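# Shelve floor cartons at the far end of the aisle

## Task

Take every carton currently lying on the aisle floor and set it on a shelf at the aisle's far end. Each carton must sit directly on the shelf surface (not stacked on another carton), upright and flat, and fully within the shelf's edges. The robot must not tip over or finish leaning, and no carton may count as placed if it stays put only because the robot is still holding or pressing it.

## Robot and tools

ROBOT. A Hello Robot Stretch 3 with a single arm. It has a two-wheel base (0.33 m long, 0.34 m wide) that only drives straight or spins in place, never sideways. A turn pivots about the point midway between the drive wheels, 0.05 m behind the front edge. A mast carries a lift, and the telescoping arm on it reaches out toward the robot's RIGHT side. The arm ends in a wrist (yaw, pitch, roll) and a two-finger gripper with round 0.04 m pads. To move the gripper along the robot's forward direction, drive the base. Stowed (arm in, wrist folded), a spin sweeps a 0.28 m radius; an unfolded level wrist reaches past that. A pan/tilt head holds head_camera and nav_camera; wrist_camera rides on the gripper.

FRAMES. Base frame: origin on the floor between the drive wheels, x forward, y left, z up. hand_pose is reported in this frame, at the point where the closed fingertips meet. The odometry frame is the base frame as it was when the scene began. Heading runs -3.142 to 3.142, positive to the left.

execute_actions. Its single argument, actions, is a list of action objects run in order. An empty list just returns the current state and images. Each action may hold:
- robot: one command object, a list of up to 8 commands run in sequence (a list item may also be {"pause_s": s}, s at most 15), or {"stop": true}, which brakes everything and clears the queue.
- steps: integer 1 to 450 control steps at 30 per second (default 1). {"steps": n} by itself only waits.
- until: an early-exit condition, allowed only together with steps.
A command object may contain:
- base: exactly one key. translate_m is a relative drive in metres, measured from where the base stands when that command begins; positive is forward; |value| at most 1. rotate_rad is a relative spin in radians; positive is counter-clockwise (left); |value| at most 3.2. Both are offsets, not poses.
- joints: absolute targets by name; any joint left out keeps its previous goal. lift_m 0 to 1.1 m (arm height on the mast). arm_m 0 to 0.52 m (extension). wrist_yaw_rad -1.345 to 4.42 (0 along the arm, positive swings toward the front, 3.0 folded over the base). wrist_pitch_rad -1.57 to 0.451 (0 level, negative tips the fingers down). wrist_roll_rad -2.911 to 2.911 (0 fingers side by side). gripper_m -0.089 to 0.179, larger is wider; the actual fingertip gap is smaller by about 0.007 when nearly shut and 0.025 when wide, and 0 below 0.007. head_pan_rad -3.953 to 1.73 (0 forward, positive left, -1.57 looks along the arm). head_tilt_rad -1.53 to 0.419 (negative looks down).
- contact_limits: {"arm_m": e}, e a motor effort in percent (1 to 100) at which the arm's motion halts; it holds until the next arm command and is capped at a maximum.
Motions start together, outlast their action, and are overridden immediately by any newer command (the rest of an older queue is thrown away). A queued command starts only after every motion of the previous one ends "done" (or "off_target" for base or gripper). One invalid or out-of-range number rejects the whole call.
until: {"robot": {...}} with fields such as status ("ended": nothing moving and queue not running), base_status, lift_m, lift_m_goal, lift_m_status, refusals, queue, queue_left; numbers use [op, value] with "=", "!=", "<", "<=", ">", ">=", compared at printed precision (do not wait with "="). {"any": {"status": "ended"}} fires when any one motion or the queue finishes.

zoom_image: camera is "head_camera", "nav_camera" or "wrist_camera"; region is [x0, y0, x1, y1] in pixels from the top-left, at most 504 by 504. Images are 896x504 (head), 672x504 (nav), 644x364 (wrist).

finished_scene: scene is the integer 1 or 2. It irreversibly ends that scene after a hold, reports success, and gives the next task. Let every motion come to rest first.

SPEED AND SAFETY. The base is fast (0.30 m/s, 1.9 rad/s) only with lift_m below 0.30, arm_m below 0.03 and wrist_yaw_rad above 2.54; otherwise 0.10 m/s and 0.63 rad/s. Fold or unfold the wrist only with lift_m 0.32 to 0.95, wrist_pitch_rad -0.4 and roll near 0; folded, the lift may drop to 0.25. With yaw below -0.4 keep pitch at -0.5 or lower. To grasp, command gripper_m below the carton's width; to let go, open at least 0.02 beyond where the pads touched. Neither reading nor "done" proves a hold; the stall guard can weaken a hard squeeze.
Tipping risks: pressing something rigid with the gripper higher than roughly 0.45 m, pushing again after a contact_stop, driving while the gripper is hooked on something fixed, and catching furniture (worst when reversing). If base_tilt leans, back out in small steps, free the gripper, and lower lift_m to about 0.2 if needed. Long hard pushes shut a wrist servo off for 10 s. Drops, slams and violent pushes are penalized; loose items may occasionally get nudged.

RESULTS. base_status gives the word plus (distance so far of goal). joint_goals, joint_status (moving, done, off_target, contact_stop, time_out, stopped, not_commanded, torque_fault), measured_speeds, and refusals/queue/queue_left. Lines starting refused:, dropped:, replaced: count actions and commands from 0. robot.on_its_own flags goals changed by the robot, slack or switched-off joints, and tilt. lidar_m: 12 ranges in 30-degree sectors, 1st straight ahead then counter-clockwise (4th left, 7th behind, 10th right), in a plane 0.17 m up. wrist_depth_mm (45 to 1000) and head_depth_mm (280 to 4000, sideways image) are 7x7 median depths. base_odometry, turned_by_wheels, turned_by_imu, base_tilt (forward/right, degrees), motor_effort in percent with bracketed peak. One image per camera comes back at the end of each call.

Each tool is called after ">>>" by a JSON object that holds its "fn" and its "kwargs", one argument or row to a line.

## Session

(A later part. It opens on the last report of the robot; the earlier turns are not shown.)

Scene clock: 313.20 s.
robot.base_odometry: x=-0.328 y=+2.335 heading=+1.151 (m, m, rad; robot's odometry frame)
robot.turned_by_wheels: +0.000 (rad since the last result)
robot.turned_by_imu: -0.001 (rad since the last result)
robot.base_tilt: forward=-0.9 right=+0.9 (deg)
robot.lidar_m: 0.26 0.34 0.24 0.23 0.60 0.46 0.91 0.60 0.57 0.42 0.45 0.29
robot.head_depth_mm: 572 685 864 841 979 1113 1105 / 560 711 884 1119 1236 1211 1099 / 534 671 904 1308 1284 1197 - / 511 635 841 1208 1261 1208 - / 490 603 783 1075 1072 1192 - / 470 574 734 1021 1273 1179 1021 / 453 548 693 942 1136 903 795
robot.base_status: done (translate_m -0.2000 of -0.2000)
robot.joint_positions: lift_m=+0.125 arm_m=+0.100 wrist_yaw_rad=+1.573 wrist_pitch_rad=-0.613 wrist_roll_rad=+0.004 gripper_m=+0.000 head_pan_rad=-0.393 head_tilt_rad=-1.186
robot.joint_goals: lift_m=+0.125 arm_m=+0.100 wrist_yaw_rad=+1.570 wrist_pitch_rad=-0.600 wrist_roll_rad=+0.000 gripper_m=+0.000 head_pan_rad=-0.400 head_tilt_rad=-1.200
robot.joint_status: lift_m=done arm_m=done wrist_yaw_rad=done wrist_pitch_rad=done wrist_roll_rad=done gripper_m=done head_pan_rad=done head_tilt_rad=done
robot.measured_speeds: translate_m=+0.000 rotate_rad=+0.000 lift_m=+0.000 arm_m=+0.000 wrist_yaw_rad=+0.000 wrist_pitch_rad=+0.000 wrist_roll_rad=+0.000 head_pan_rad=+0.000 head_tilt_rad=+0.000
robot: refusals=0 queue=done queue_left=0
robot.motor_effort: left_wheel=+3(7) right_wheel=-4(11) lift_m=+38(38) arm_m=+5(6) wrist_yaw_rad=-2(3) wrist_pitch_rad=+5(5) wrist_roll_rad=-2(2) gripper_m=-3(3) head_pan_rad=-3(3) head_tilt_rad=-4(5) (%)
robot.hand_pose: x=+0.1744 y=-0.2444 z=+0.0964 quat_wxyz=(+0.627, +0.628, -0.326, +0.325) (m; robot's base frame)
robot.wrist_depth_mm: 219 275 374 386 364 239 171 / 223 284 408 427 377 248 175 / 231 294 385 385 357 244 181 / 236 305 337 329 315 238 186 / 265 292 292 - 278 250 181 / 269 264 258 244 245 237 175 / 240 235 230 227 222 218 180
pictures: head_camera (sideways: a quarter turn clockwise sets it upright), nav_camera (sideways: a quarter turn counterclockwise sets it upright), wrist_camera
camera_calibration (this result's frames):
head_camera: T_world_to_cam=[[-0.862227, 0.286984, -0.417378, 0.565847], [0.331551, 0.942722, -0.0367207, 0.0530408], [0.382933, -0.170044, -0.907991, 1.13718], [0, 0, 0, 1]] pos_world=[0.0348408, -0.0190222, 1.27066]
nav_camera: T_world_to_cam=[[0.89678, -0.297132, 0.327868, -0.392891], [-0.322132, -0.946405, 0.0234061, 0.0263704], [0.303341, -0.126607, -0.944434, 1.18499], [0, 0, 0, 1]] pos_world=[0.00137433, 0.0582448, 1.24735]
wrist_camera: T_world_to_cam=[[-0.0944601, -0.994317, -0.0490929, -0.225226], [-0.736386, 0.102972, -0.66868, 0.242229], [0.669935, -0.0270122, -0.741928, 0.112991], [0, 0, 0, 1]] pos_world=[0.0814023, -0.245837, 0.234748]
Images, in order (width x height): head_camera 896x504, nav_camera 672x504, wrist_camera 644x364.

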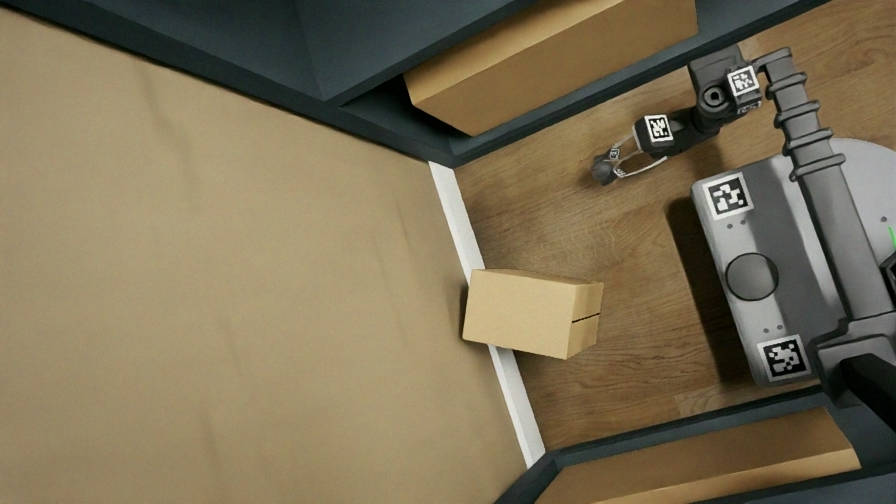

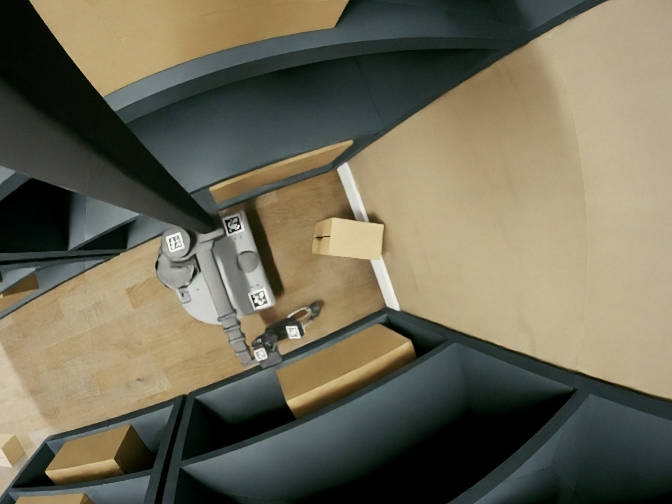

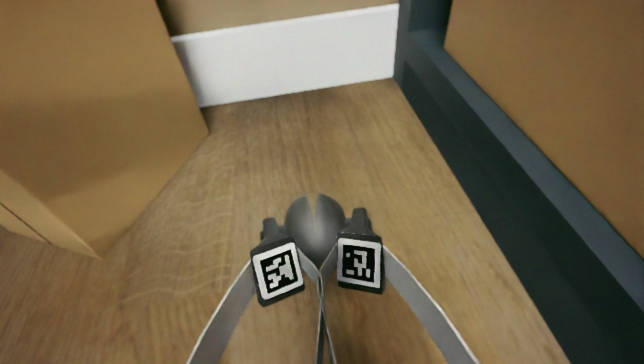

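>>> {"fn": "execute_actions", "kwargs": {
  "actions": [
    {"robot":[{"base":{"translate_m":0.25}},{"base":{"translate_m":-0.17}}],"steps":450,"until":{"robot":{"status":"ended"}}}
  ]
}}

Scene clock: 320.83 s.
robot.base_odometry: x=-0.296 y=+2.408 heading=+1.152 (m, m, rad; robot's odometry frame)
robot.turned_by_wheels: +0.001 (rad since the last result)
robot.turned_by_imu: -0.157 (rad since the last result)
robot.base_tilt: forward=-0.8 right=+1.0 (deg)
robot.lidar_m: 0.22 0.25 0.24 0.22 0.22 0.52 0.50 0.91 0.62 0.43 0.44 0.47
robot.head_depth_mm: 536 701 871 823 979 1157 1108 / 560 675 858 1039 1234 1205 1100 / 521 661 901 1272 1287 1199 - / 484 604 802 1196 1273 1206 - / 454 559 721 1021 1047 1194 - / 428 519 657 894 1241 1178 978 / 404 484 603 795 1109 964 655
robot.base_status: off_target (translate_m -0.1696 of -0.1700)
robot.joint_positions: lift_m=+0.125 arm_m=+0.100 wrist_yaw_rad=+1.571 wrist_pitch_rad=-0.615 wrist_roll_rad=+0.004 gripper_m=+0.000 head_pan_rad=-0.395 head_tilt_rad=-1.189
robot.joint_goals: lift_m=+0.125 arm_m=+0.100 wrist_yaw_rad=+1.570 wrist_pitch_rad=-0.600 wrist_roll_rad=+0.000 gripper_m=+0.000 head_pan_rad=-0.400 head_tilt_rad=-1.200
robot.joint_status: lift_m=done arm_m=done wrist_yaw_rad=done wrist_pitch_rad=done wrist_roll_rad=done gripper_m=done head_pan_rad=done head_tilt_rad=done
robot.measured_speeds: translate_m=+0.000 rotate_rad=+0.000 lift_m=+0.000 arm_m=+0.000 wrist_yaw_rad=+0.000 wrist_pitch_rad=+0.000 wrist_roll_rad=+0.000 head_pan_rad=+0.000 head_tilt_rad=+0.000
robot: refusals=0 queue=done queue_left=0
robot.on_its_own: left_wheel is at rest, and its effort (-20) is outside its rest range (-18 to +18); right_wheel is at rest, and its effort (-100) is outside its rest range (-18 to +18)
robot.motor_effort: left_wheel=-20(34) right_wheel=-100(100) lift_m=+36(37) arm_m=+3(5) wrist_yaw_rad=-1(2) wrist_pitch_rad=+6(7) wrist_roll_rad=-2(2) gripper_m=-3(3) head_pan_rad=-1(2) head_tilt_rad=-4(5) (%)
robot.hand_pose: x=+0.1741 y=-0.2448 z=+0.0962 quat_wxyz=(+0.628, +0.628, -0.326, +0.324) (m; robot's base frame)
robot.wrist_depth_mm: 237 332 359 379 298 202 153 / 239 350 387 417 301 215 160 / 241 322 394 377 312 227 167 / 241 322 333 328 307 219 175 / 242 289 293 - 278 229 176 / 253 265 258 243 243 233 170 / 239 235 231 227 222 217 180
pictures: head_camera (sideways: a quarter turn clockwise sets it upright), nav_camera (sideways: a quarter turn counterclockwise sets it upright), wrist_camera
camera_calibration (this result's frames):
head_camera: T_world_to_cam=[[-0.862945, 0.289373, -0.414232, 0.561754], [0.333439, 0.942064, -0.0365301, 0.052781], [0.379662, -0.169645, -0.909438, 1.13908], [0, 0, 0, 1]] pos_world=[0.0347001, -0.0190415, 1.27054]
nav_camera: T_world_to_cam=[[0.89719, -0.299475, 0.324599, -0.388636], [-0.324071, -0.945749, 0.0231805, 0.026676], [0.300047, -0.12599, -0.945568, 1.18649], [0, 0, 0, 1]] pos_world=[0.00132388, 0.0583275, 1.24743]
wrist_camera: T_world_to_cam=[[-0.0962915, -0.99415, -0.0489348, -0.225348], [-0.737299, 0.104268, -0.667471, 0.242241], [0.668669, -0.0281922, -0.743026, 0.112989], [0, 0, 0, 1]] pos_world=[0.0813526, -0.246102, 0.234615]
Images, in order (width x height): head_camera 896x504, nav_camera 672x504, wrist_camera 644x364.

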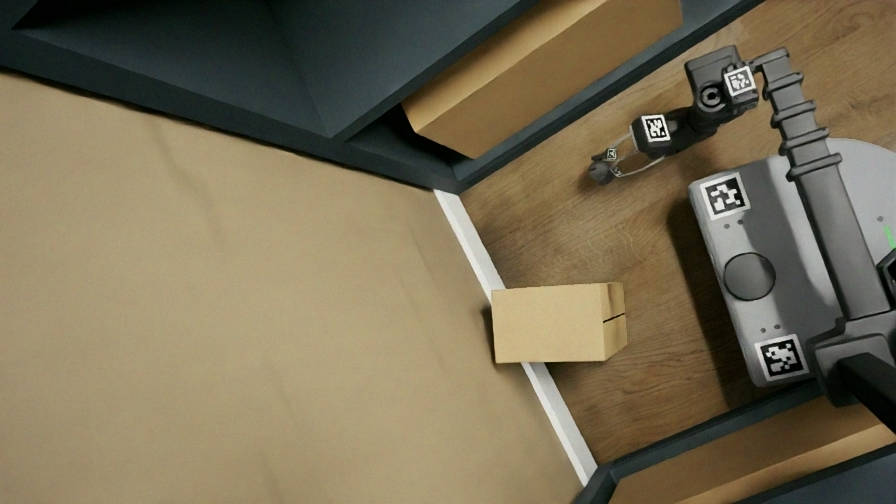

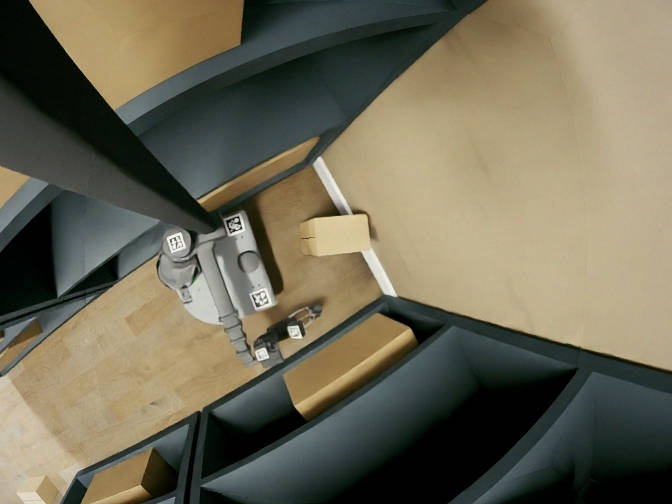

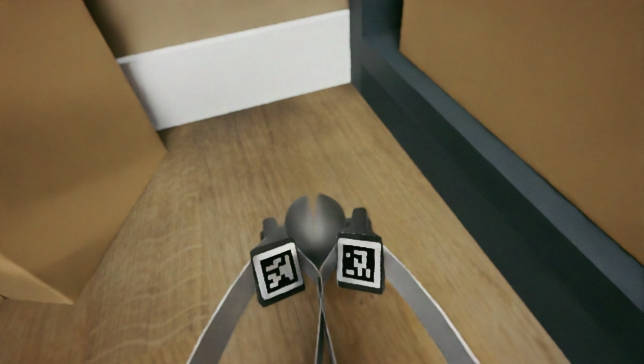

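>>> {"fn": "execute_actions", "kwargs": {
  "actions": [
    {"robot":[{"joints":{"arm_m":0.06}},{"base":{"translate_m":0.03}},{"base":{"rotate_rad":0.17}},{"base":{"translate_m":-0.03}}],"steps":450,"until":{"robot":{"status":"ended"}}}
  ]
}}

Scene clock: 327.93 s.
robot.base_odometry: x=-0.291 y=+2.407 heading=+1.320 (m, m, rad; robot's odometry frame)
robot.turned_by_wheels: +0.168 (rad since the last result)
robot.turned_by_imu: +0.167 (rad since the last result)
robot.base_tilt: forward=-0.9 right=+0.9 (deg)
robot.lidar_m: 0.22 0.32 0.23 0.22 0.23 0.51 0.96 0.62 0.64 0.43 0.48 0.22
robot.head_depth_mm: 510 639 805 845 999 1137 1116 / 486 620 843 1115 1250 1219 1100 / 465 584 788 1211 1284 1197 - / 445 554 731 1070 1257 1208 - / 427 526 683 980 1161 1192 - / 410 501 643 898 1245 1167 977 / 395 478 607 829 1052 878 667
robot.base_status: done (translate_m -0.0300 of -0.0300)
robot.joint_positions: lift_m=+0.125 arm_m=+0.060 wrist_yaw_rad=+1.571 wrist_pitch_rad=-0.615 wrist_roll_rad=+0.004 gripper_m=+0.000 head_pan_rad=-0.395 head_tilt_rad=-1.189
robot.joint_goals: lift_m=+0.125 arm_m=+0.060 wrist_yaw_rad=+1.570 wrist_pitch_rad=-0.600 wrist_roll_rad=+0.000 gripper_m=+0.000 head_pan_rad=-0.400 head_tilt_rad=-1.200
robot.joint_status: lift_m=done arm_m=done wrist_yaw_rad=done wrist_pitch_rad=done wrist_roll_rad=done gripper_m=done head_pan_rad=done head_tilt_rad=done
robot.measured_speeds: translate_m=+0.000 rotate_rad=+0.000 lift_m=+0.000 arm_m=+0.000 wrist_yaw_rad=+0.000 wrist_pitch_rad=+0.000 wrist_roll_rad=+0.000 head_pan_rad=+0.000 head_tilt_rad=+0.000
robot: refusals=0 queue=done queue_left=0
robot.motor_effort: left_wheel=-4(47) right_wheel=+6(100) lift_m=+36(37) arm_m=-5(5) wrist_yaw_rad=-1(1) wrist_pitch_rad=+6(6) wrist_roll_rad=-2(2) gripper_m=-2(3) head_pan_rad=-2(3) head_tilt_rad=-4(4) (%)
robot.hand_pose: x=+0.1741 y=-0.2054 z=+0.0962 quat_wxyz=(+0.628, +0.628, -0.326, +0.324) (m; robot's base frame)
robot.wrist_depth_mm: 157 196 317 339 346 316 220 / 160 202 331 363 384 304 227 / 164 207 313 379 366 304 230 / 167 213 317 327 316 295 217 / 190 219 289 - 278 272 223 / 263 250 259 245 246 241 228 / 241 236 230 228 221 218 212
pictures: head_camera (sideways: a quarter turn clockwise sets it upright), nav_camera (sideways: a quarter turn counterclockwise sets it upright), wrist_camera
camera_calibration (this result's frames):
head_camera: T_world_to_cam=[[-0.862948, 0.28937, -0.41423, 0.561751], [0.333436, 0.942065, -0.0365299, 0.0527808], [0.379661, -0.169642, -0.909439, 1.13908], [0, 0, 0, 1]] pos_world=[0.0347001, -0.0190414, 1.27054]
nav_camera: T_world_to_cam=[[0.897192, -0.299473, 0.324596, -0.388632], [-0.324067, -0.94575, 0.0231803, 0.0266762], [0.300045, -0.125988, -0.945569, 1.18649], [0, 0, 0, 1]] pos_world=[0.00132353, 0.0583275, 1.24743]
wrist_camera: T_world_to_cam=[[-0.0962917, -0.99415, -0.0489343, -0.186162], [-0.737301, 0.104268, -0.667469, 0.23813], [0.668666, -0.0281924, -0.743028, 0.114101], [0, 0, 0, 1]] pos_world=[0.0813525, -0.206686, 0.234615]
Images, in order (width x height): head_camera 896x504, nav_camera 672x504, wrist_camera 644x364.

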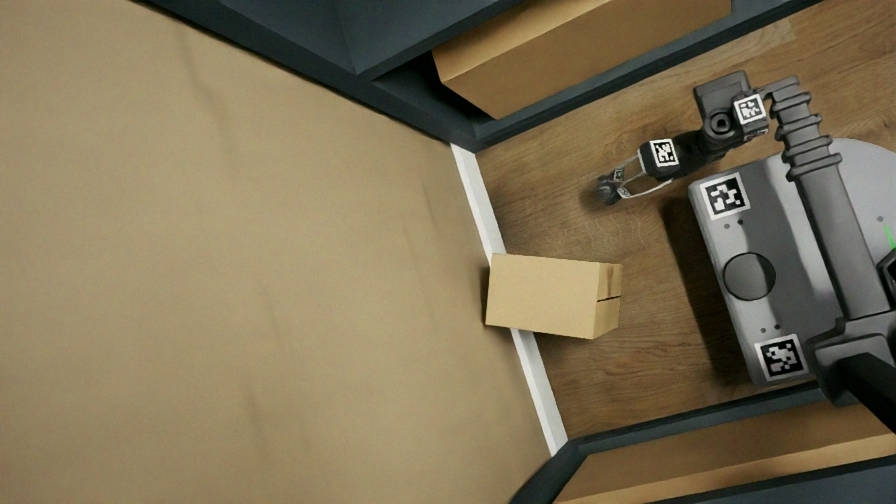

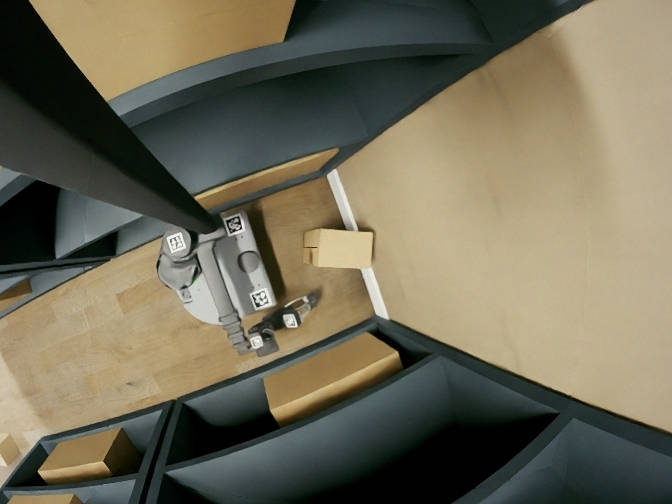

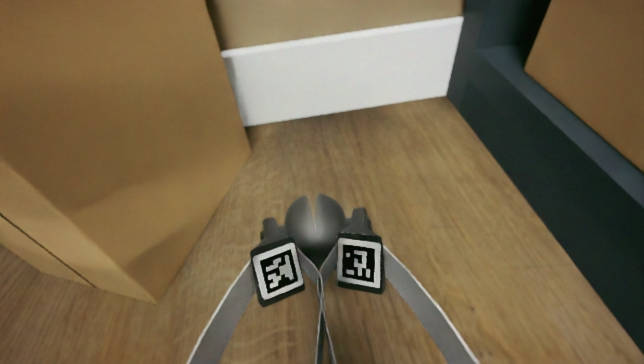

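>>> {"fn": "execute_actions", "kwargs": {
  "actions": [
    {"robot":[{"base":{"translate_m":0.19}}],"steps":200,"until":{"robot":{"status":"ended"}}},
    {"robot":[{"base":{"translate_m":-0.15}}],"steps":200,"until":{"robot":{"status":"ended"}}}
  ]
}}

Scene clock: 348.27 s.
robot.base_odometry: x=-0.281 y=+2.445 heading=+1.322 (m, m, rad; robot's odometry frame)
robot.turned_by_wheels: +0.002 (rad since the last result)
robot.turned_by_imu: -0.130 (rad since the last result)
robot.base_tilt: forward=-0.8 right=+1.0 (deg)
robot.lidar_m: 0.20 0.37 0.23 0.21 0.21 0.53 0.52 0.72 0.64 0.44 0.46 0.20
robot.head_depth_mm: 526 637 862 830 999 1155 1114 / 514 661 847 1080 1240 1213 1103 / 479 608 830 1249 1280 1195 - / 450 561 743 1092 1270 1208 - / 423 521 676 960 1041 1189 - / 401 486 619 850 1223 1178 952 / 381 457 570 762 1060 913 647
robot.base_status: off_target (translate_m -0.1496 of -0.1500)
robot.joint_positions: lift_m=+0.125 arm_m=+0.060 wrist_yaw_rad=+1.571 wrist_pitch_rad=-0.615 wrist_roll_rad=+0.004 gripper_m=+0.000 head_pan_rad=-0.396 head_tilt_rad=-1.190
robot.joint_goals: lift_m=+0.125 arm_m=+0.060 wrist_yaw_rad=+1.570 wrist_pitch_rad=-0.600 wrist_roll_rad=+0.000 gripper_m=+0.000 head_pan_rad=-0.400 head_tilt_rad=-1.200
robot.joint_status: lift_m=done arm_m=done wrist_yaw_rad=done wrist_pitch_rad=done wrist_roll_rad=done gripper_m=done head_pan_rad=done head_tilt_rad=done
robot.measured_speeds: translate_m=+0.000 rotate_rad=+0.000 lift_m=+0.000 arm_m=+0.000 wrist_yaw_rad=+0.000 wrist_pitch_rad=+0.000 wrist_roll_rad=+0.000 head_pan_rad=+0.000 head_tilt_rad=+0.000
robot: refusals=0 queue=done queue_left=0
robot.on_its_own: right_wheel is at rest, and its effort (-100) is outside its rest range (-18 to +18)
robot.motor_effort: left_wheel=-15(30) right_wheel=-100(100) lift_m=+36(37) arm_m=-4(5) wrist_yaw_rad=-2(1) wrist_pitch_rad=+6(6) wrist_roll_rad=-2(2) gripper_m=-4(4) head_pan_rad=-1(3) head_tilt_rad=-3(4) (%)
robot.hand_pose: x=+0.1741 y=-0.2054 z=+0.0961 quat_wxyz=(+0.628, +0.628, -0.326, +0.324) (m; robot's base frame)
robot.wrist_depth_mm: 173 227 326 350 359 266 199 / 173 229 351 383 385 272 207 / 174 230 377 377 359 266 215 / 175 231 326 327 317 285 211 / 180 232 293 - 279 266 213 / 216 235 259 244 246 241 223 / 241 236 231 226 222 218 212
pictures: head_camera (sideways: a quarter turn clockwise sets it upright), nav_camera (sideways: a quarter turn counterclockwise sets it upright), wrist_camera
camera_calibration (this result's frames):
head_camera: T_world_to_cam=[[-0.863236, 0.289709, -0.413391, 0.56066], [0.333613, 0.942004, -0.036479, 0.0527134], [0.378847, -0.169403, -0.909823, 1.13958], [0, 0, 0, 1]] pos_world=[0.0346691, -0.0190365, 1.27051]
nav_camera: T_world_to_cam=[[0.897402, -0.299787, 0.323724, -0.387498], [-0.324257, -0.945687, 0.0231201, 0.0267558], [0.29921, -0.125718, -0.945869, 1.18688], [0, 0, 0, 1]] pos_world=[0.00129002, 0.0583479, 1.24746]
wrist_camera: T_world_to_cam=[[-0.0967268, -0.994108, -0.0489197, -0.186075], [-0.737357, 0.104585, -0.667358, 0.238163], [0.668543, -0.0284802, -0.743128, 0.114077], [0, 0, 0, 1]] pos_world=[0.0813475, -0.206638, 0.234611]
Images, in order (width x height): head_camera 896x504, nav_camera 672x504, wrist_camera 644x364.

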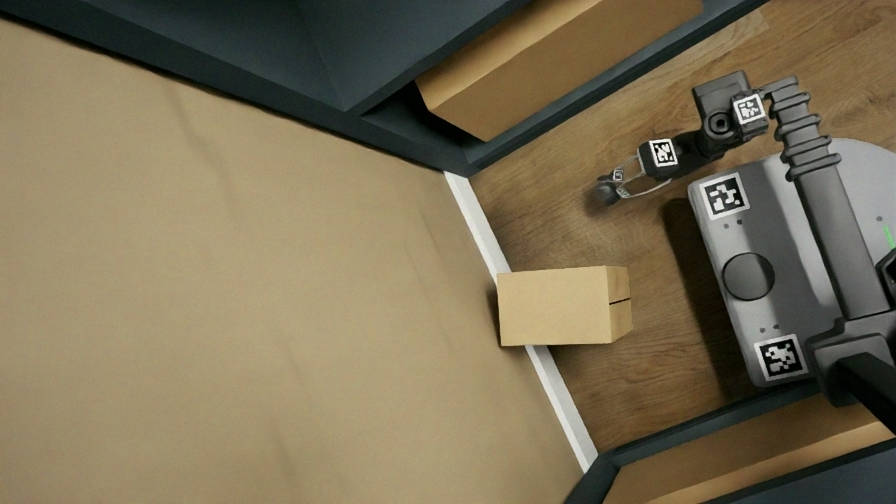

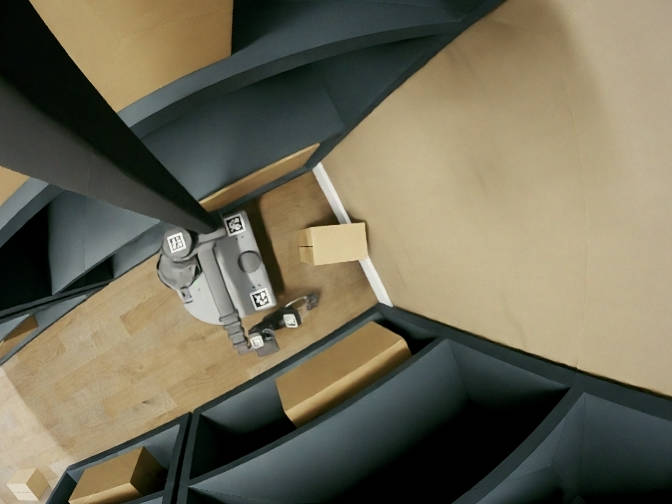

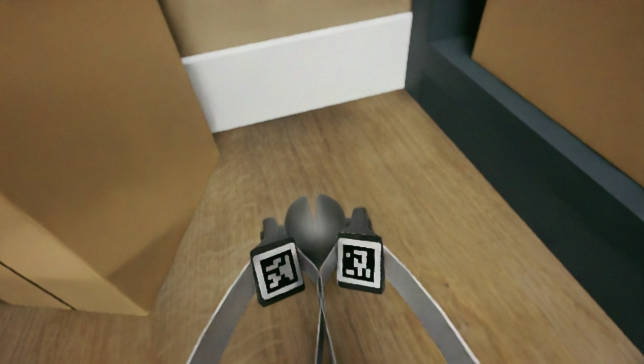

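>>> {"fn": "execute_actions", "kwargs": {
  "actions": [
    {"robot":[{"joints":{"lift_m":0.42,"arm_m":0.0}},{"joints":{"wrist_yaw_rad":2.0,"gripper_m":0.179,"wrist_pitch_rad":-0.6}},{"base":{"translate_m":0.11}},{"joints":{"lift_m":0.33}}],"steps":450,"until":{"robot":{"status":"ended"}}}
  ]
}}

Scene clock: 365.40 s.
robot.base_odometry: x=-0.254 y=+2.552 heading=+1.320 (m, m, rad; robot's odometry frame)
robot.turned_by_wheels: -0.002 (rad since the last result)
robot.turned_by_imu: -0.004 (rad since the last result)
robot.base_tilt: forward=-0.8 right=+0.9 (deg)
robot.lidar_m: - 0.30 0.25 0.23 0.23 0.28 0.63 0.72 0.46 0.42 0.42 0.48
robot.head_depth_mm: 390 515 671 819 967 1134 1108 / 363 469 659 986 1221 1209 1089 / 339 430 585 921 1279 1218 - / 318 397 526 779 1176 1115 - / 304 369 479 680 1010 1181 - / 295 344 437 600 948 1179 1046 / 287 322 404 538 805 964 790
robot.base_status: done (translate_m +0.1100 of +0.1100)
robot.joint_positions: lift_m=+0.330 arm_m=+0.000 wrist_yaw_rad=+1.997 wrist_pitch_rad=-0.615 wrist_roll_rad=+0.004 gripper_m=+0.179 head_pan_rad=-0.396 head_tilt_rad=-1.190
robot.joint_goals: lift_m=+0.330 arm_m=+0.000 wrist_yaw_rad=+2.000 wrist_pitch_rad=-0.600 wrist_roll_rad=+0.000 gripper_m=+0.179 head_pan_rad=-0.400 head_tilt_rad=-1.200
robot.joint_status: lift_m=done arm_m=done wrist_yaw_rad=done wrist_pitch_rad=done wrist_roll_rad=done gripper_m=done head_pan_rad=done head_tilt_rad=done
robot.measured_speeds: translate_m=+0.000 rotate_rad=+0.000 lift_m=+0.000 arm_m=+0.000 wrist_yaw_rad=+0.000 wrist_pitch_rad=+0.000 wrist_roll_rad=+0.000 head_pan_rad=+0.000 head_tilt_rad=+0.000
robot: refusals=0 queue=done queue_left=0
robot.motor_effort: left_wheel=-1(53) right_wheel=+1(100) lift_m=+30(40) arm_m=-5(4) wrist_yaw_rad=+3(4) wrist_pitch_rad=+6(7) wrist_roll_rad=-2(2) gripper_m=+0(98) head_pan_rad=-3(2) head_tilt_rad=-3(4) (%)
robot.hand_pose: x=+0.1567 y=-0.0647 z=+0.3014 quat_wxyz=(+0.545, +0.683, -0.186, +0.449) (m; robot's base frame)
robot.wrist_depth_mm: 261 253 243 233 224 217 210 / 298 287 274 265 253 241 233 / 335 335 322 299 289 276 264 / 349 398 361 266 322 312 304 / 361 450 239 232 368 384 343 / 345 218 211 206 433 429 391 / - 413 189 189 402 399 388
pictures: head_camera (sideways: a quarter turn clockwise sets it upright), nav_camera (sideways: a quarter turn counterclockwise sets it upright), wrist_camera
camera_calibration (this result's frames):
head_camera: T_world_to_cam=[[-0.863237, 0.289708, -0.41339, 0.560659], [0.333613, 0.942004, -0.036479, 0.0527134], [0.378847, -0.169402, -0.909823, 1.13958], [0, 0, 0, 1]] pos_world=[0.0346691, -0.0190365, 1.27051]
nav_camera: T_world_to_cam=[[0.897402, -0.299786, 0.323724, -0.387497], [-0.324256, -0.945687, 0.0231201, 0.0267558], [0.29921, -0.125717, -0.945869, 1.18688], [0, 0, 0, 1]] pos_world=[0.00128996, 0.058348, 1.24746]
wrist_camera: T_world_to_cam=[[0.323023, -0.945126, -0.0489146, -0.100384], [-0.714637, -0.209711, -0.667319, 0.323682], [0.620443, 0.250516, -0.743164, 0.307833], [0, 0, 0, 1]] pos_world=[0.072749, -0.104113, 0.439859]
Images, in order (width x height): head_camera 896x504, nav_camera 672x504, wrist_camera 644x364.

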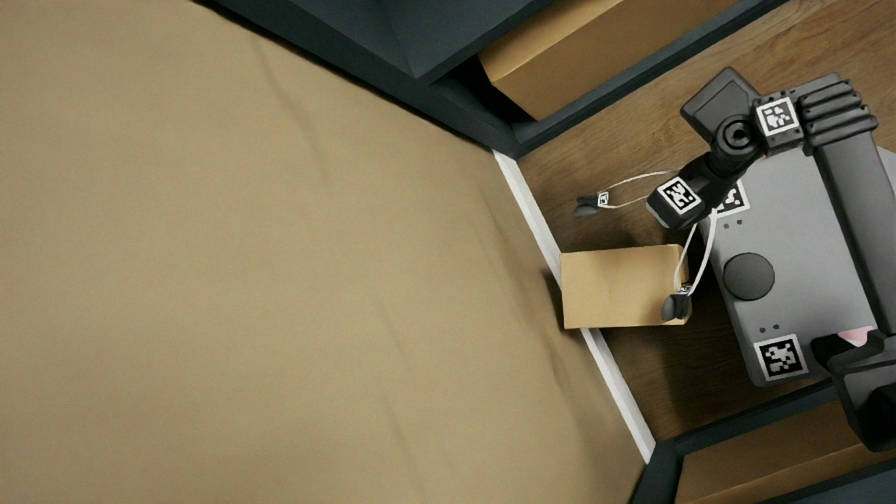

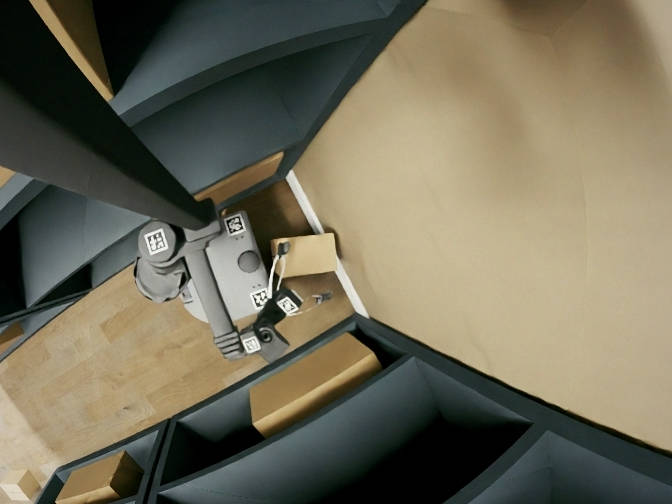

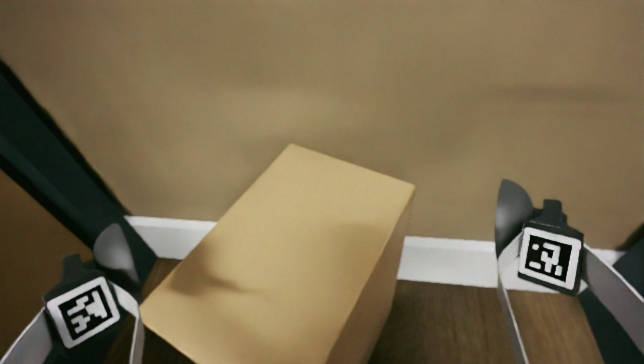

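>>> {"fn": "execute_actions", "kwargs": {
  "actions": [
    {"robot":[{"joints":{"wrist_yaw_rad":2.25}},{"base":{"translate_m":0.03}},{"joints":{"lift_m":0.22}}],"steps":450,"until":{"robot":{"status":"ended"}}}
  ]
}}

Scene clock: 370.60 s.
robot.base_odometry: x=-0.246 y=+2.581 heading=+1.320 (m, m, rad; robot's odometry frame)
robot.turned_by_wheels: +0.000 (rad since the last result)
robot.turned_by_imu: -0.001 (rad since the last result)
robot.base_tilt: forward=-0.8 right=+1.0 (deg)
robot.lidar_m: - 0.28 0.26 0.23 0.24 0.29 0.66 0.74 0.46 0.41 0.42 -
robot.head_depth_mm: 347 457 636 802 959 1131 1116 / 323 416 588 913 1227 1198 1101 / 306 382 520 817 1268 1219 - / 296 353 467 693 1073 976 - / 286 327 425 603 987 1160 - / - 308 388 533 847 1178 1052 / - 299 359 479 717 963 797
robot.base_status: done (translate_m +0.0299 of +0.0300)
robot.joint_positions: lift_m=+0.250 arm_m=+0.000 wrist_yaw_rad=+2.260 wrist_pitch_rad=-0.561 wrist_roll_rad=+0.009 gripper_m=+0.179 head_pan_rad=-0.396 head_tilt_rad=-1.190
robot.joint_goals: lift_m=+0.250 arm_m=+0.000 wrist_yaw_rad=+2.250 wrist_pitch_rad=-0.600 wrist_roll_rad=+0.000 gripper_m=+0.179 head_pan_rad=-0.400 head_tilt_rad=-1.200
robot.joint_status: lift_m=contact_stop arm_m=done wrist_yaw_rad=done wrist_pitch_rad=done wrist_roll_rad=done gripper_m=done head_pan_rad=done head_tilt_rad=done
robot.measured_speeds: translate_m=+0.000 rotate_rad=+0.000 lift_m=-0.010 arm_m=+0.000 wrist_yaw_rad=+0.100 wrist_pitch_rad=+0.168 wrist_roll_rad=+0.048 head_pan_rad=+0.000 head_tilt_rad=+0.000
robot: refusals=0 queue=dropped queue_left=0
robot.on_its_own: lift_m is slack since a contact_stop, until your next command for it (your +0.220 is given up)
robot.motor_effort: left_wheel=+3(4) right_wheel=+16(17) lift_m=+32(33) arm_m=-5(5) wrist_yaw_rad=-11(13) wrist_pitch_rad=-23(26) wrist_roll_rad=-5(6) gripper_m=-1(2) head_pan_rad=-2(2) head_tilt_rad=-4(3) (%)
robot.hand_pose: x=+0.1363 y=-0.0156 z=+0.2321 quat_wxyz=(+0.467, +0.700, -0.115, +0.528) (m; robot's base frame)
robot.wrist_depth_mm: 269 289 255 225 202 184 169 / 285 320 290 253 225 201 183 / 294 348 337 212 198 215 201 / 304 371 356 173 165 166 223 / 312 365 153 147 142 146 243 / - 141 133 129 126 303 280 / - 370 118 114 122 335 314
pictures: head_camera (sideways: a quarter turn clockwise sets it upright), nav_camera (sideways: a quarter turn counterclockwise sets it upright), wrist_camera
camera_calibration (this result's frames):
head_camera: T_world_to_cam=[[-0.863236, 0.289711, -0.41339, 0.560659], [0.333615, 0.942003, -0.036479, 0.0527134], [0.378847, -0.169403, -0.909823, 1.13958], [0, 0, 0, 1]] pos_world=[0.0346691, -0.0190366, 1.27051]
nav_camera: T_world_to_cam=[[0.897402, -0.299789, 0.323724, -0.387497], [-0.324259, -0.945686, 0.0231201, 0.0267558], [0.29921, -0.125718, -0.945869, 1.18688], [0, 0, 0, 1]] pos_world=[0.00129012, 0.058348, 1.24746]
wrist_camera: T_world_to_cam=[[0.55729, -0.828254, -0.0585127, -0.0787044], [-0.60994, -0.360544, -0.705678, 0.265527], [0.563384, 0.428956, -0.706113, 0.258645], [0, 0, 0, 1]] pos_world=[0.0601003, -0.0804003, 0.365404]
Images, in order (width x height): head_camera 896x504, nav_camera 672x504, wrist_camera 644x364.

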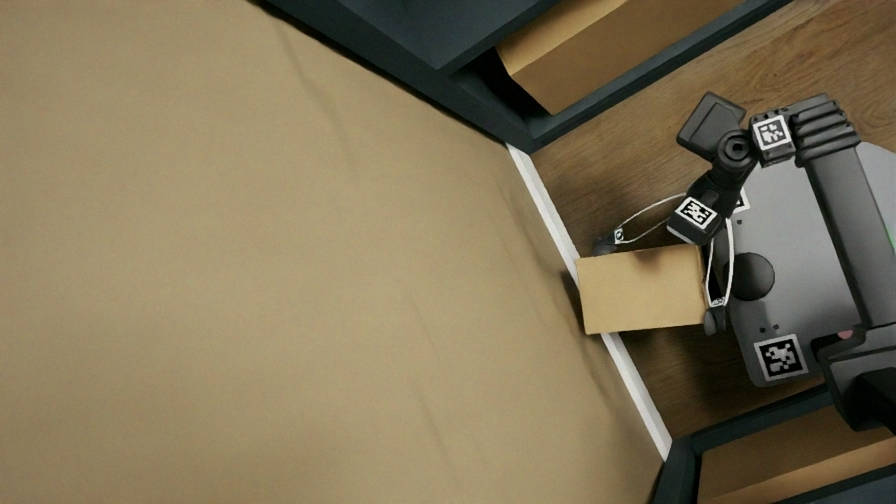

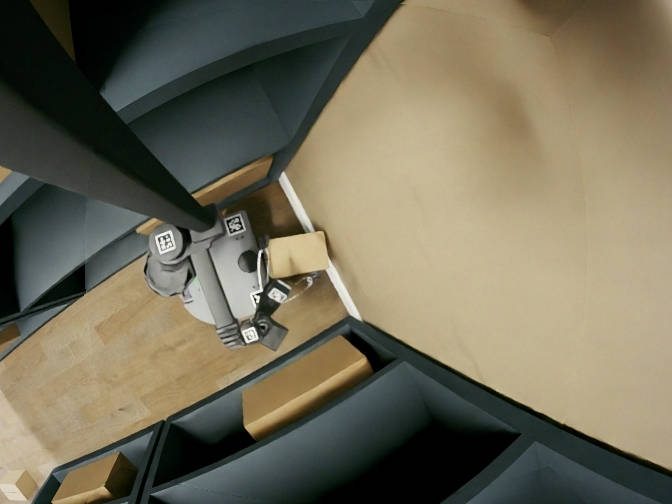

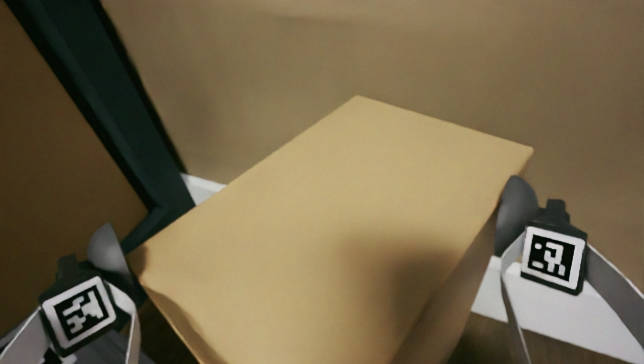

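>>> {"fn": "execute_actions", "kwargs": {
  "actions": [
    {"robot":[{"joints":{"lift_m":0.262}},{"base":{"translate_m":0.02}},{"joints":{"gripper_m":0.03}},{"pause_s":1}],"steps":450,"until":{"robot":{"status":"ended"}}}
  ]
}}

Scene clock: 377.80 s.
robot.base_odometry: x=-0.241 y=+2.600 heading=+1.319 (m, m, rad; robot's odometry frame)
robot.turned_by_wheels: -0.001 (rad since the last result)
robot.turned_by_imu: -0.038 (rad since the last result)
robot.base_tilt: forward=-0.9 right=+1.0 (deg)
robot.lidar_m: - 0.28 0.27 0.24 0.24 0.29 0.68 0.75 0.46 0.41 0.41 -
robot.head_depth_mm: 343 455 616 800 956 1139 1116 / 316 409 581 906 1217 1205 1100 / 302 372 508 803 1273 1210 - / 290 341 453 671 1088 967 - / - 315 408 576 985 1068 - / - 301 370 504 795 1169 1051 / - 289 339 449 665 961 801
robot.base_status: off_target (translate_m +0.0197 of +0.0200)
robot.joint_positions: lift_m=+0.262 arm_m=+0.000 wrist_yaw_rad=+2.317 wrist_pitch_rad=-0.614 wrist_roll_rad=+0.023 gripper_m=+0.037 head_pan_rad=-0.396 head_tilt_rad=-1.190
robot.joint_goals: lift_m=+0.262 arm_m=+0.000 wrist_yaw_rad=+2.312 wrist_pitch_rad=-0.600 wrist_roll_rad=+0.000 gripper_m=+0.030 head_pan_rad=-0.400 head_tilt_rad=-1.200
robot.joint_status: lift_m=done arm_m=done wrist_yaw_rad=done wrist_pitch_rad=done wrist_roll_rad=done gripper_m=off_target head_pan_rad=done head_tilt_rad=done
robot.measured_speeds: translate_m=+0.000 rotate_rad=+0.000 lift_m=+0.000 arm_m=+0.000 wrist_yaw_rad=+0.000 wrist_pitch_rad=+0.000 wrist_roll_rad=+0.000 head_pan_rad=+0.000 head_tilt_rad=+0.000
robot: refusals=0 queue=done queue_left=0
robot.on_its_own: wrist_yaw_rad is held at +2.312, not at your +2.250, by its stall guard, which is not easing now; right_wheel is at rest, and its effort (+78) is outside its rest range (-18 to +18)
robot.motor_effort: left_wheel=+8(23) right_wheel=+78(100) lift_m=+22(37) arm_m=-5(5) wrist_yaw_rad=-4(40) wrist_pitch_rad=+6(19) wrist_roll_rad=-12(12) gripper_m=-100(100) head_pan_rad=-1(2) head_tilt_rad=-3(3) (%)
robot.hand_pose: x=+0.1224 y=-0.0127 z=+0.2339 quat_wxyz=(+0.465, +0.709, -0.080, +0.524) (m; robot's base frame)
robot.wrist_depth_mm: 269 293 255 227 201 182 165 / 287 322 294 251 223 201 181 / 296 354 349 203 190 204 202 / 307 387 186 170 161 200 224 / 316 362 154 147 140 - 254 / 313 143 135 129 128 331 279 / - - 120 115 145 335 323
pictures: head_camera (sideways: a quarter turn clockwise sets it upright), nav_camera (sideways: a quarter turn counterclockwise sets it upright), wrist_camera
camera_calibration (this result's frames):
head_camera: T_world_to_cam=[[-0.863237, 0.289708, -0.41339, 0.56066], [0.333612, 0.942004, -0.036479, 0.0527134], [0.378847, -0.169402, -0.909823, 1.13958], [0, 0, 0, 1]] pos_world=[0.0346691, -0.0190365, 1.27051]
nav_camera: T_world_to_cam=[[0.897403, -0.299786, 0.323724, -0.387497], [-0.324256, -0.945687, 0.0231201, 0.0267558], [0.29921, -0.125717, -0.945869, 1.18688], [0, 0, 0, 1]] pos_world=[0.00128994, 0.0583479, 1.24746]
wrist_camera: T_world_to_cam=[[0.594017, -0.801818, -0.0650518, -0.0710805], [-0.624149, -0.408351, -0.666099, 0.251152], [0.507526, 0.436276, -0.743021, 0.282034], [0, 0, 0, 1]] pos_world=[0.0558391, -0.0774803, 0.372225]
Images, in order (width x height): head_camera 896x504, nav_camera 672x504, wrist_camera 644x364.

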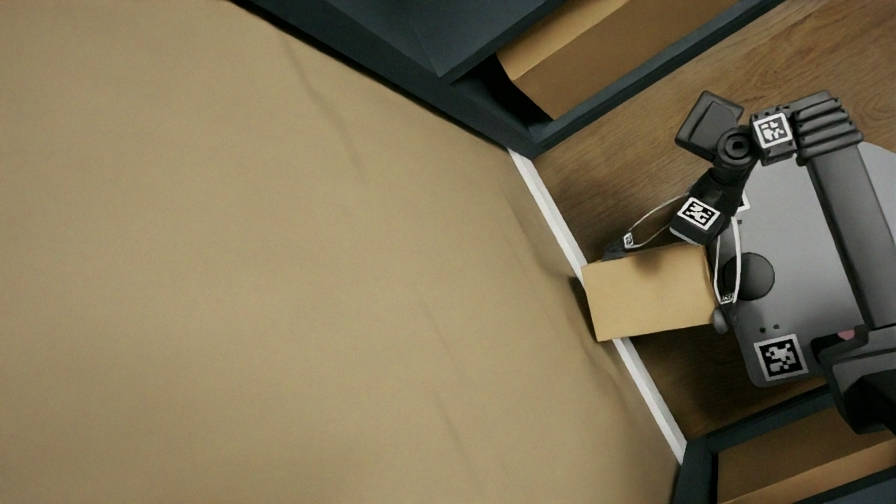

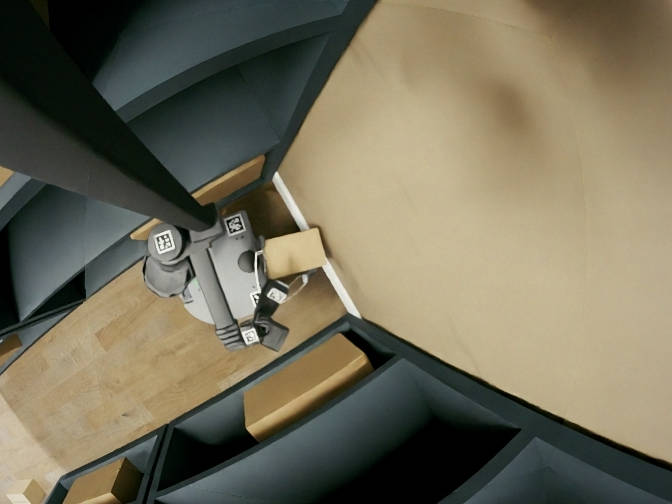

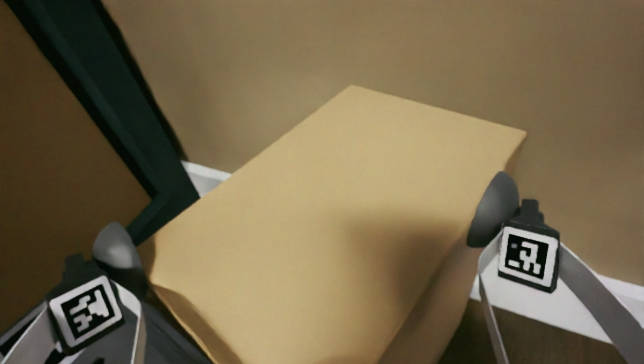

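>>> {"fn": "execute_actions", "kwargs": {
  "actions": [
    {"robot":[{"base":{"translate_m":-0.01}},{"joints":{"lift_m":0.45}},{"base":{"rotate_rad":0.17}},{"base":{"translate_m":-0.15}}],"steps":450,"until":{"robot":{"status":"ended"}}}
  ]
}}

Scene clock: 387.37 s.
robot.base_odometry: x=-0.256 y=+2.441 heading=+1.490 (m, m, rad; robot's odometry frame)
robot.turned_by_wheels: +0.171 (rad since the last result)
robot.turned_by_imu: +0.171 (rad since the last result)
robot.base_tilt: forward=-0.8 right=+0.9 (deg)
robot.lidar_m: 0.41 0.34 0.24 0.23 0.24 0.52 0.98 0.62 0.44 0.42 0.43 0.43
robot.head_depth_mm: 492 619 786 838 978 1099 1107 / 470 598 822 1094 1237 1221 - / 449 565 760 1161 1282 1222 - / 430 535 710 1046 1288 1211 - / 412 508 664 951 1165 1189 - / 397 485 621 868 1140 1164 1032 / 382 462 587 800 1067 905 788
robot.base_status: done (translate_m -0.1500 of -0.1500)
robot.joint_positions: lift_m=+0.450 arm_m=+0.000 wrist_yaw_rad=+2.315 wrist_pitch_rad=-0.617 wrist_roll_rad=+0.006 gripper_m=+0.052 head_pan_rad=-0.396 head_tilt_rad=-1.190
robot.joint_goals: lift_m=+0.450 arm_m=+0.000 wrist_yaw_rad=+2.312 wrist_pitch_rad=-0.600 wrist_roll_rad=+0.000 gripper_m=+0.052 head_pan_rad=-0.400 head_tilt_rad=-1.200
robot.joint_status: lift_m=done arm_m=done wrist_yaw_rad=done wrist_pitch_rad=done wrist_roll_rad=done gripper_m=off_target head_pan_rad=done head_tilt_rad=done
robot.measured_speeds: translate_m=+0.000 rotate_rad=+0.000 lift_m=+0.000 arm_m=+0.000 wrist_yaw_rad=+0.000 wrist_pitch_rad=+0.000 wrist_roll_rad=+0.000 head_pan_rad=+0.000 head_tilt_rad=+0.000
robot: refusals=0 queue=done queue_left=0
robot.on_its_own: wrist_yaw_rad is held at +2.312, not at your +2.250, by its stall guard, which is not easing now; gripper_m is held at +0.052, not at your +0.030, by its stall guard, which is not easing now
robot.motor_effort: left_wheel=-4(9) right_wheel=+6(78) lift_m=+37(39) arm_m=-5(5) wrist_yaw_rad=-3(21) wrist_pitch_rad=+7(24) wrist_roll_rad=-3(13) gripper_m=-1(100) head_pan_rad=-1(2) head_tilt_rad=-3(3) (%)
robot.hand_pose: x=+0.1223 y=-0.0132 z=+0.4207 quat_wxyz=(+0.467, +0.705, -0.075, +0.529) (m; robot's base frame)
robot.wrist_depth_mm: 576 544 438 415 356 306 270 / 480 454 448 465 394 336 292 / 384 375 432 533 441 371 318 / 325 350 466 584 504 415 353 / 302 373 471 521 524 475 393 / 320 401 - 483 453 520 441 / 340 411 531 524 508 501 482
pictures: head_camera (sideways: a quarter turn clockwise sets it upright), nav_camera (sideways: a quarter turn counterclockwise sets it upright), wrist_camera
camera_calibration (this result's frames):
head_camera: T_world_to_cam=[[-0.863236, 0.289709, -0.413391, 0.56066], [0.333613, 0.942004, -0.036479, 0.0527134], [0.378847, -0.169403, -0.909823, 1.13958], [0, 0, 0, 1]] pos_world=[0.0346691, -0.0190365, 1.27051]
nav_camera: T_world_to_cam=[[0.897402, -0.299787, 0.323724, -0.387498], [-0.324257, -0.945686, 0.0231201, 0.0267558], [0.299211, -0.125718, -0.945869, 1.18688], [0, 0, 0, 1]] pos_world=[0.00129004, 0.0583479, 1.24746]
wrist_camera: T_world_to_cam=[[0.601115, -0.797557, -0.0506273, -0.0661859], [-0.615613, -0.421727, -0.665708, 0.37394], [0.509589, 0.431334, -0.744493, 0.42147], [0, 0, 0, 1]] pos_world=[0.0552113, -0.0768807, 0.559365]
Images, in order (width x height): head_camera 896x504, nav_camera 672x504, wrist_camera 644x364.

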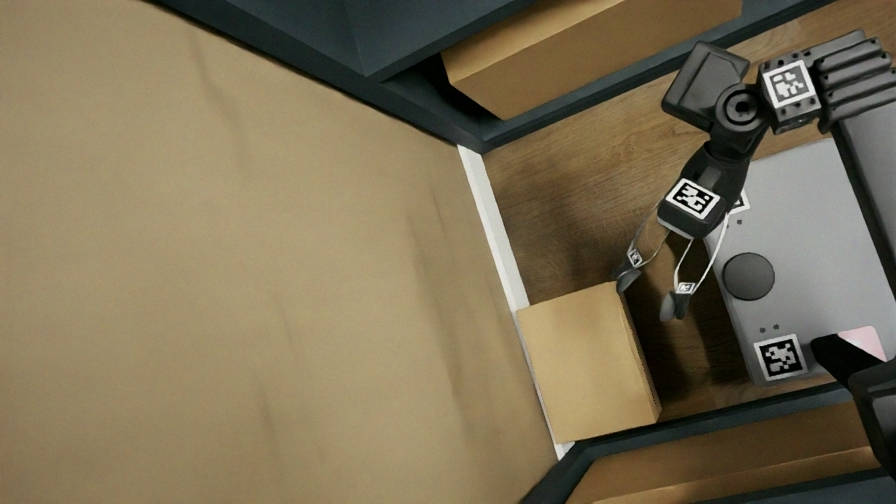

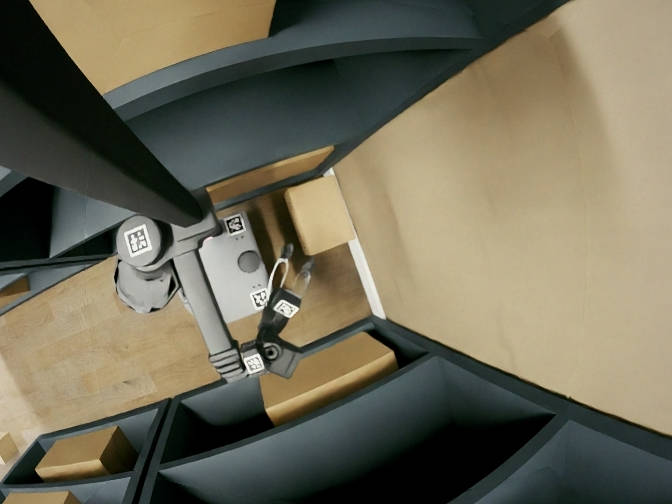

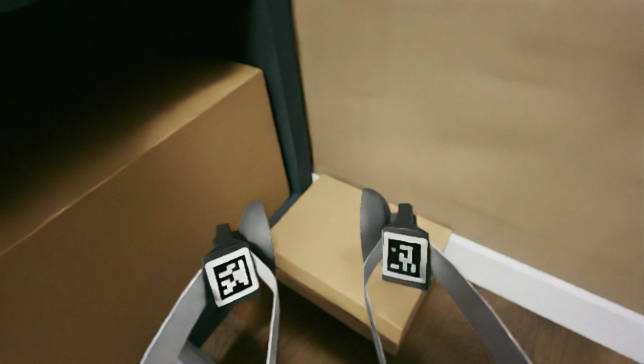

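>>> {"fn": "zoom_image", "kwargs": {
  "camera": "wrist_camera",
  "region": [240,150,480,364]
}}

>>> {"fn": "zoom_image", "kwargs": {
  "camera": "head_camera",
  "region": [480,250,700,470]
}}

Region (240, 150, 480, 364) of wrist_camera's 644x364 image, scaled by 2.100; it fills the top 449 rows of this view, and the rest is white.

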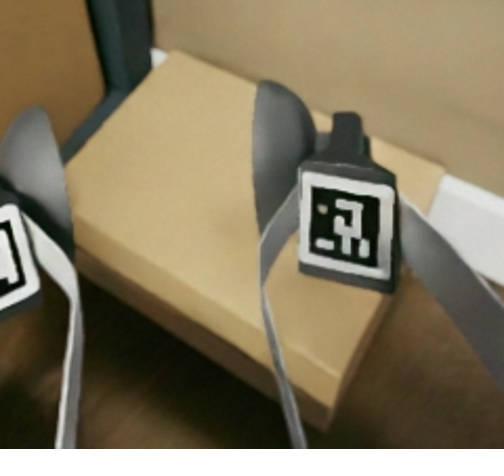

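Region (480, 250, 700, 470) of head_camera's 896x504 image, scaled by 2.291, with more detail than that image has.

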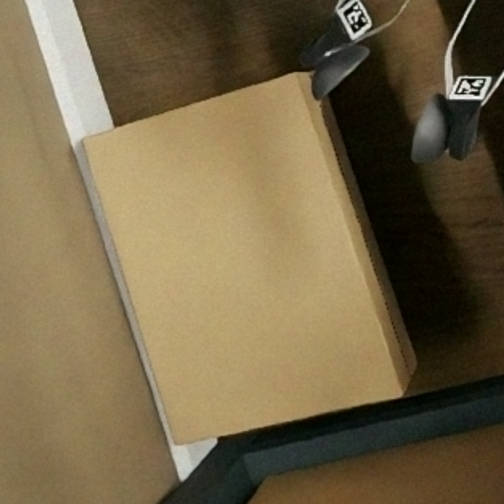

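>>> {"fn": "execute_actions", "kwargs": {
  "actions": [
    {"robot":[{"joints":{"wrist_yaw_rad":2.1,"gripper_m":0.0,"wrist_pitch_rad":-0.85,"lift_m":0.3}},{"base":{"translate_m":0.15}},{"joints":{"lift_m":0.15},"contact_limits":{"arm_m":30}}],"steps":450,"until":{"robot":{"status":"ended"}}}
  ]
}}

action 0: robot: command 2 of the queue: "contact_limits": arm_m has a limit but is not in "joints" beside it: add it there, or leave its limit out


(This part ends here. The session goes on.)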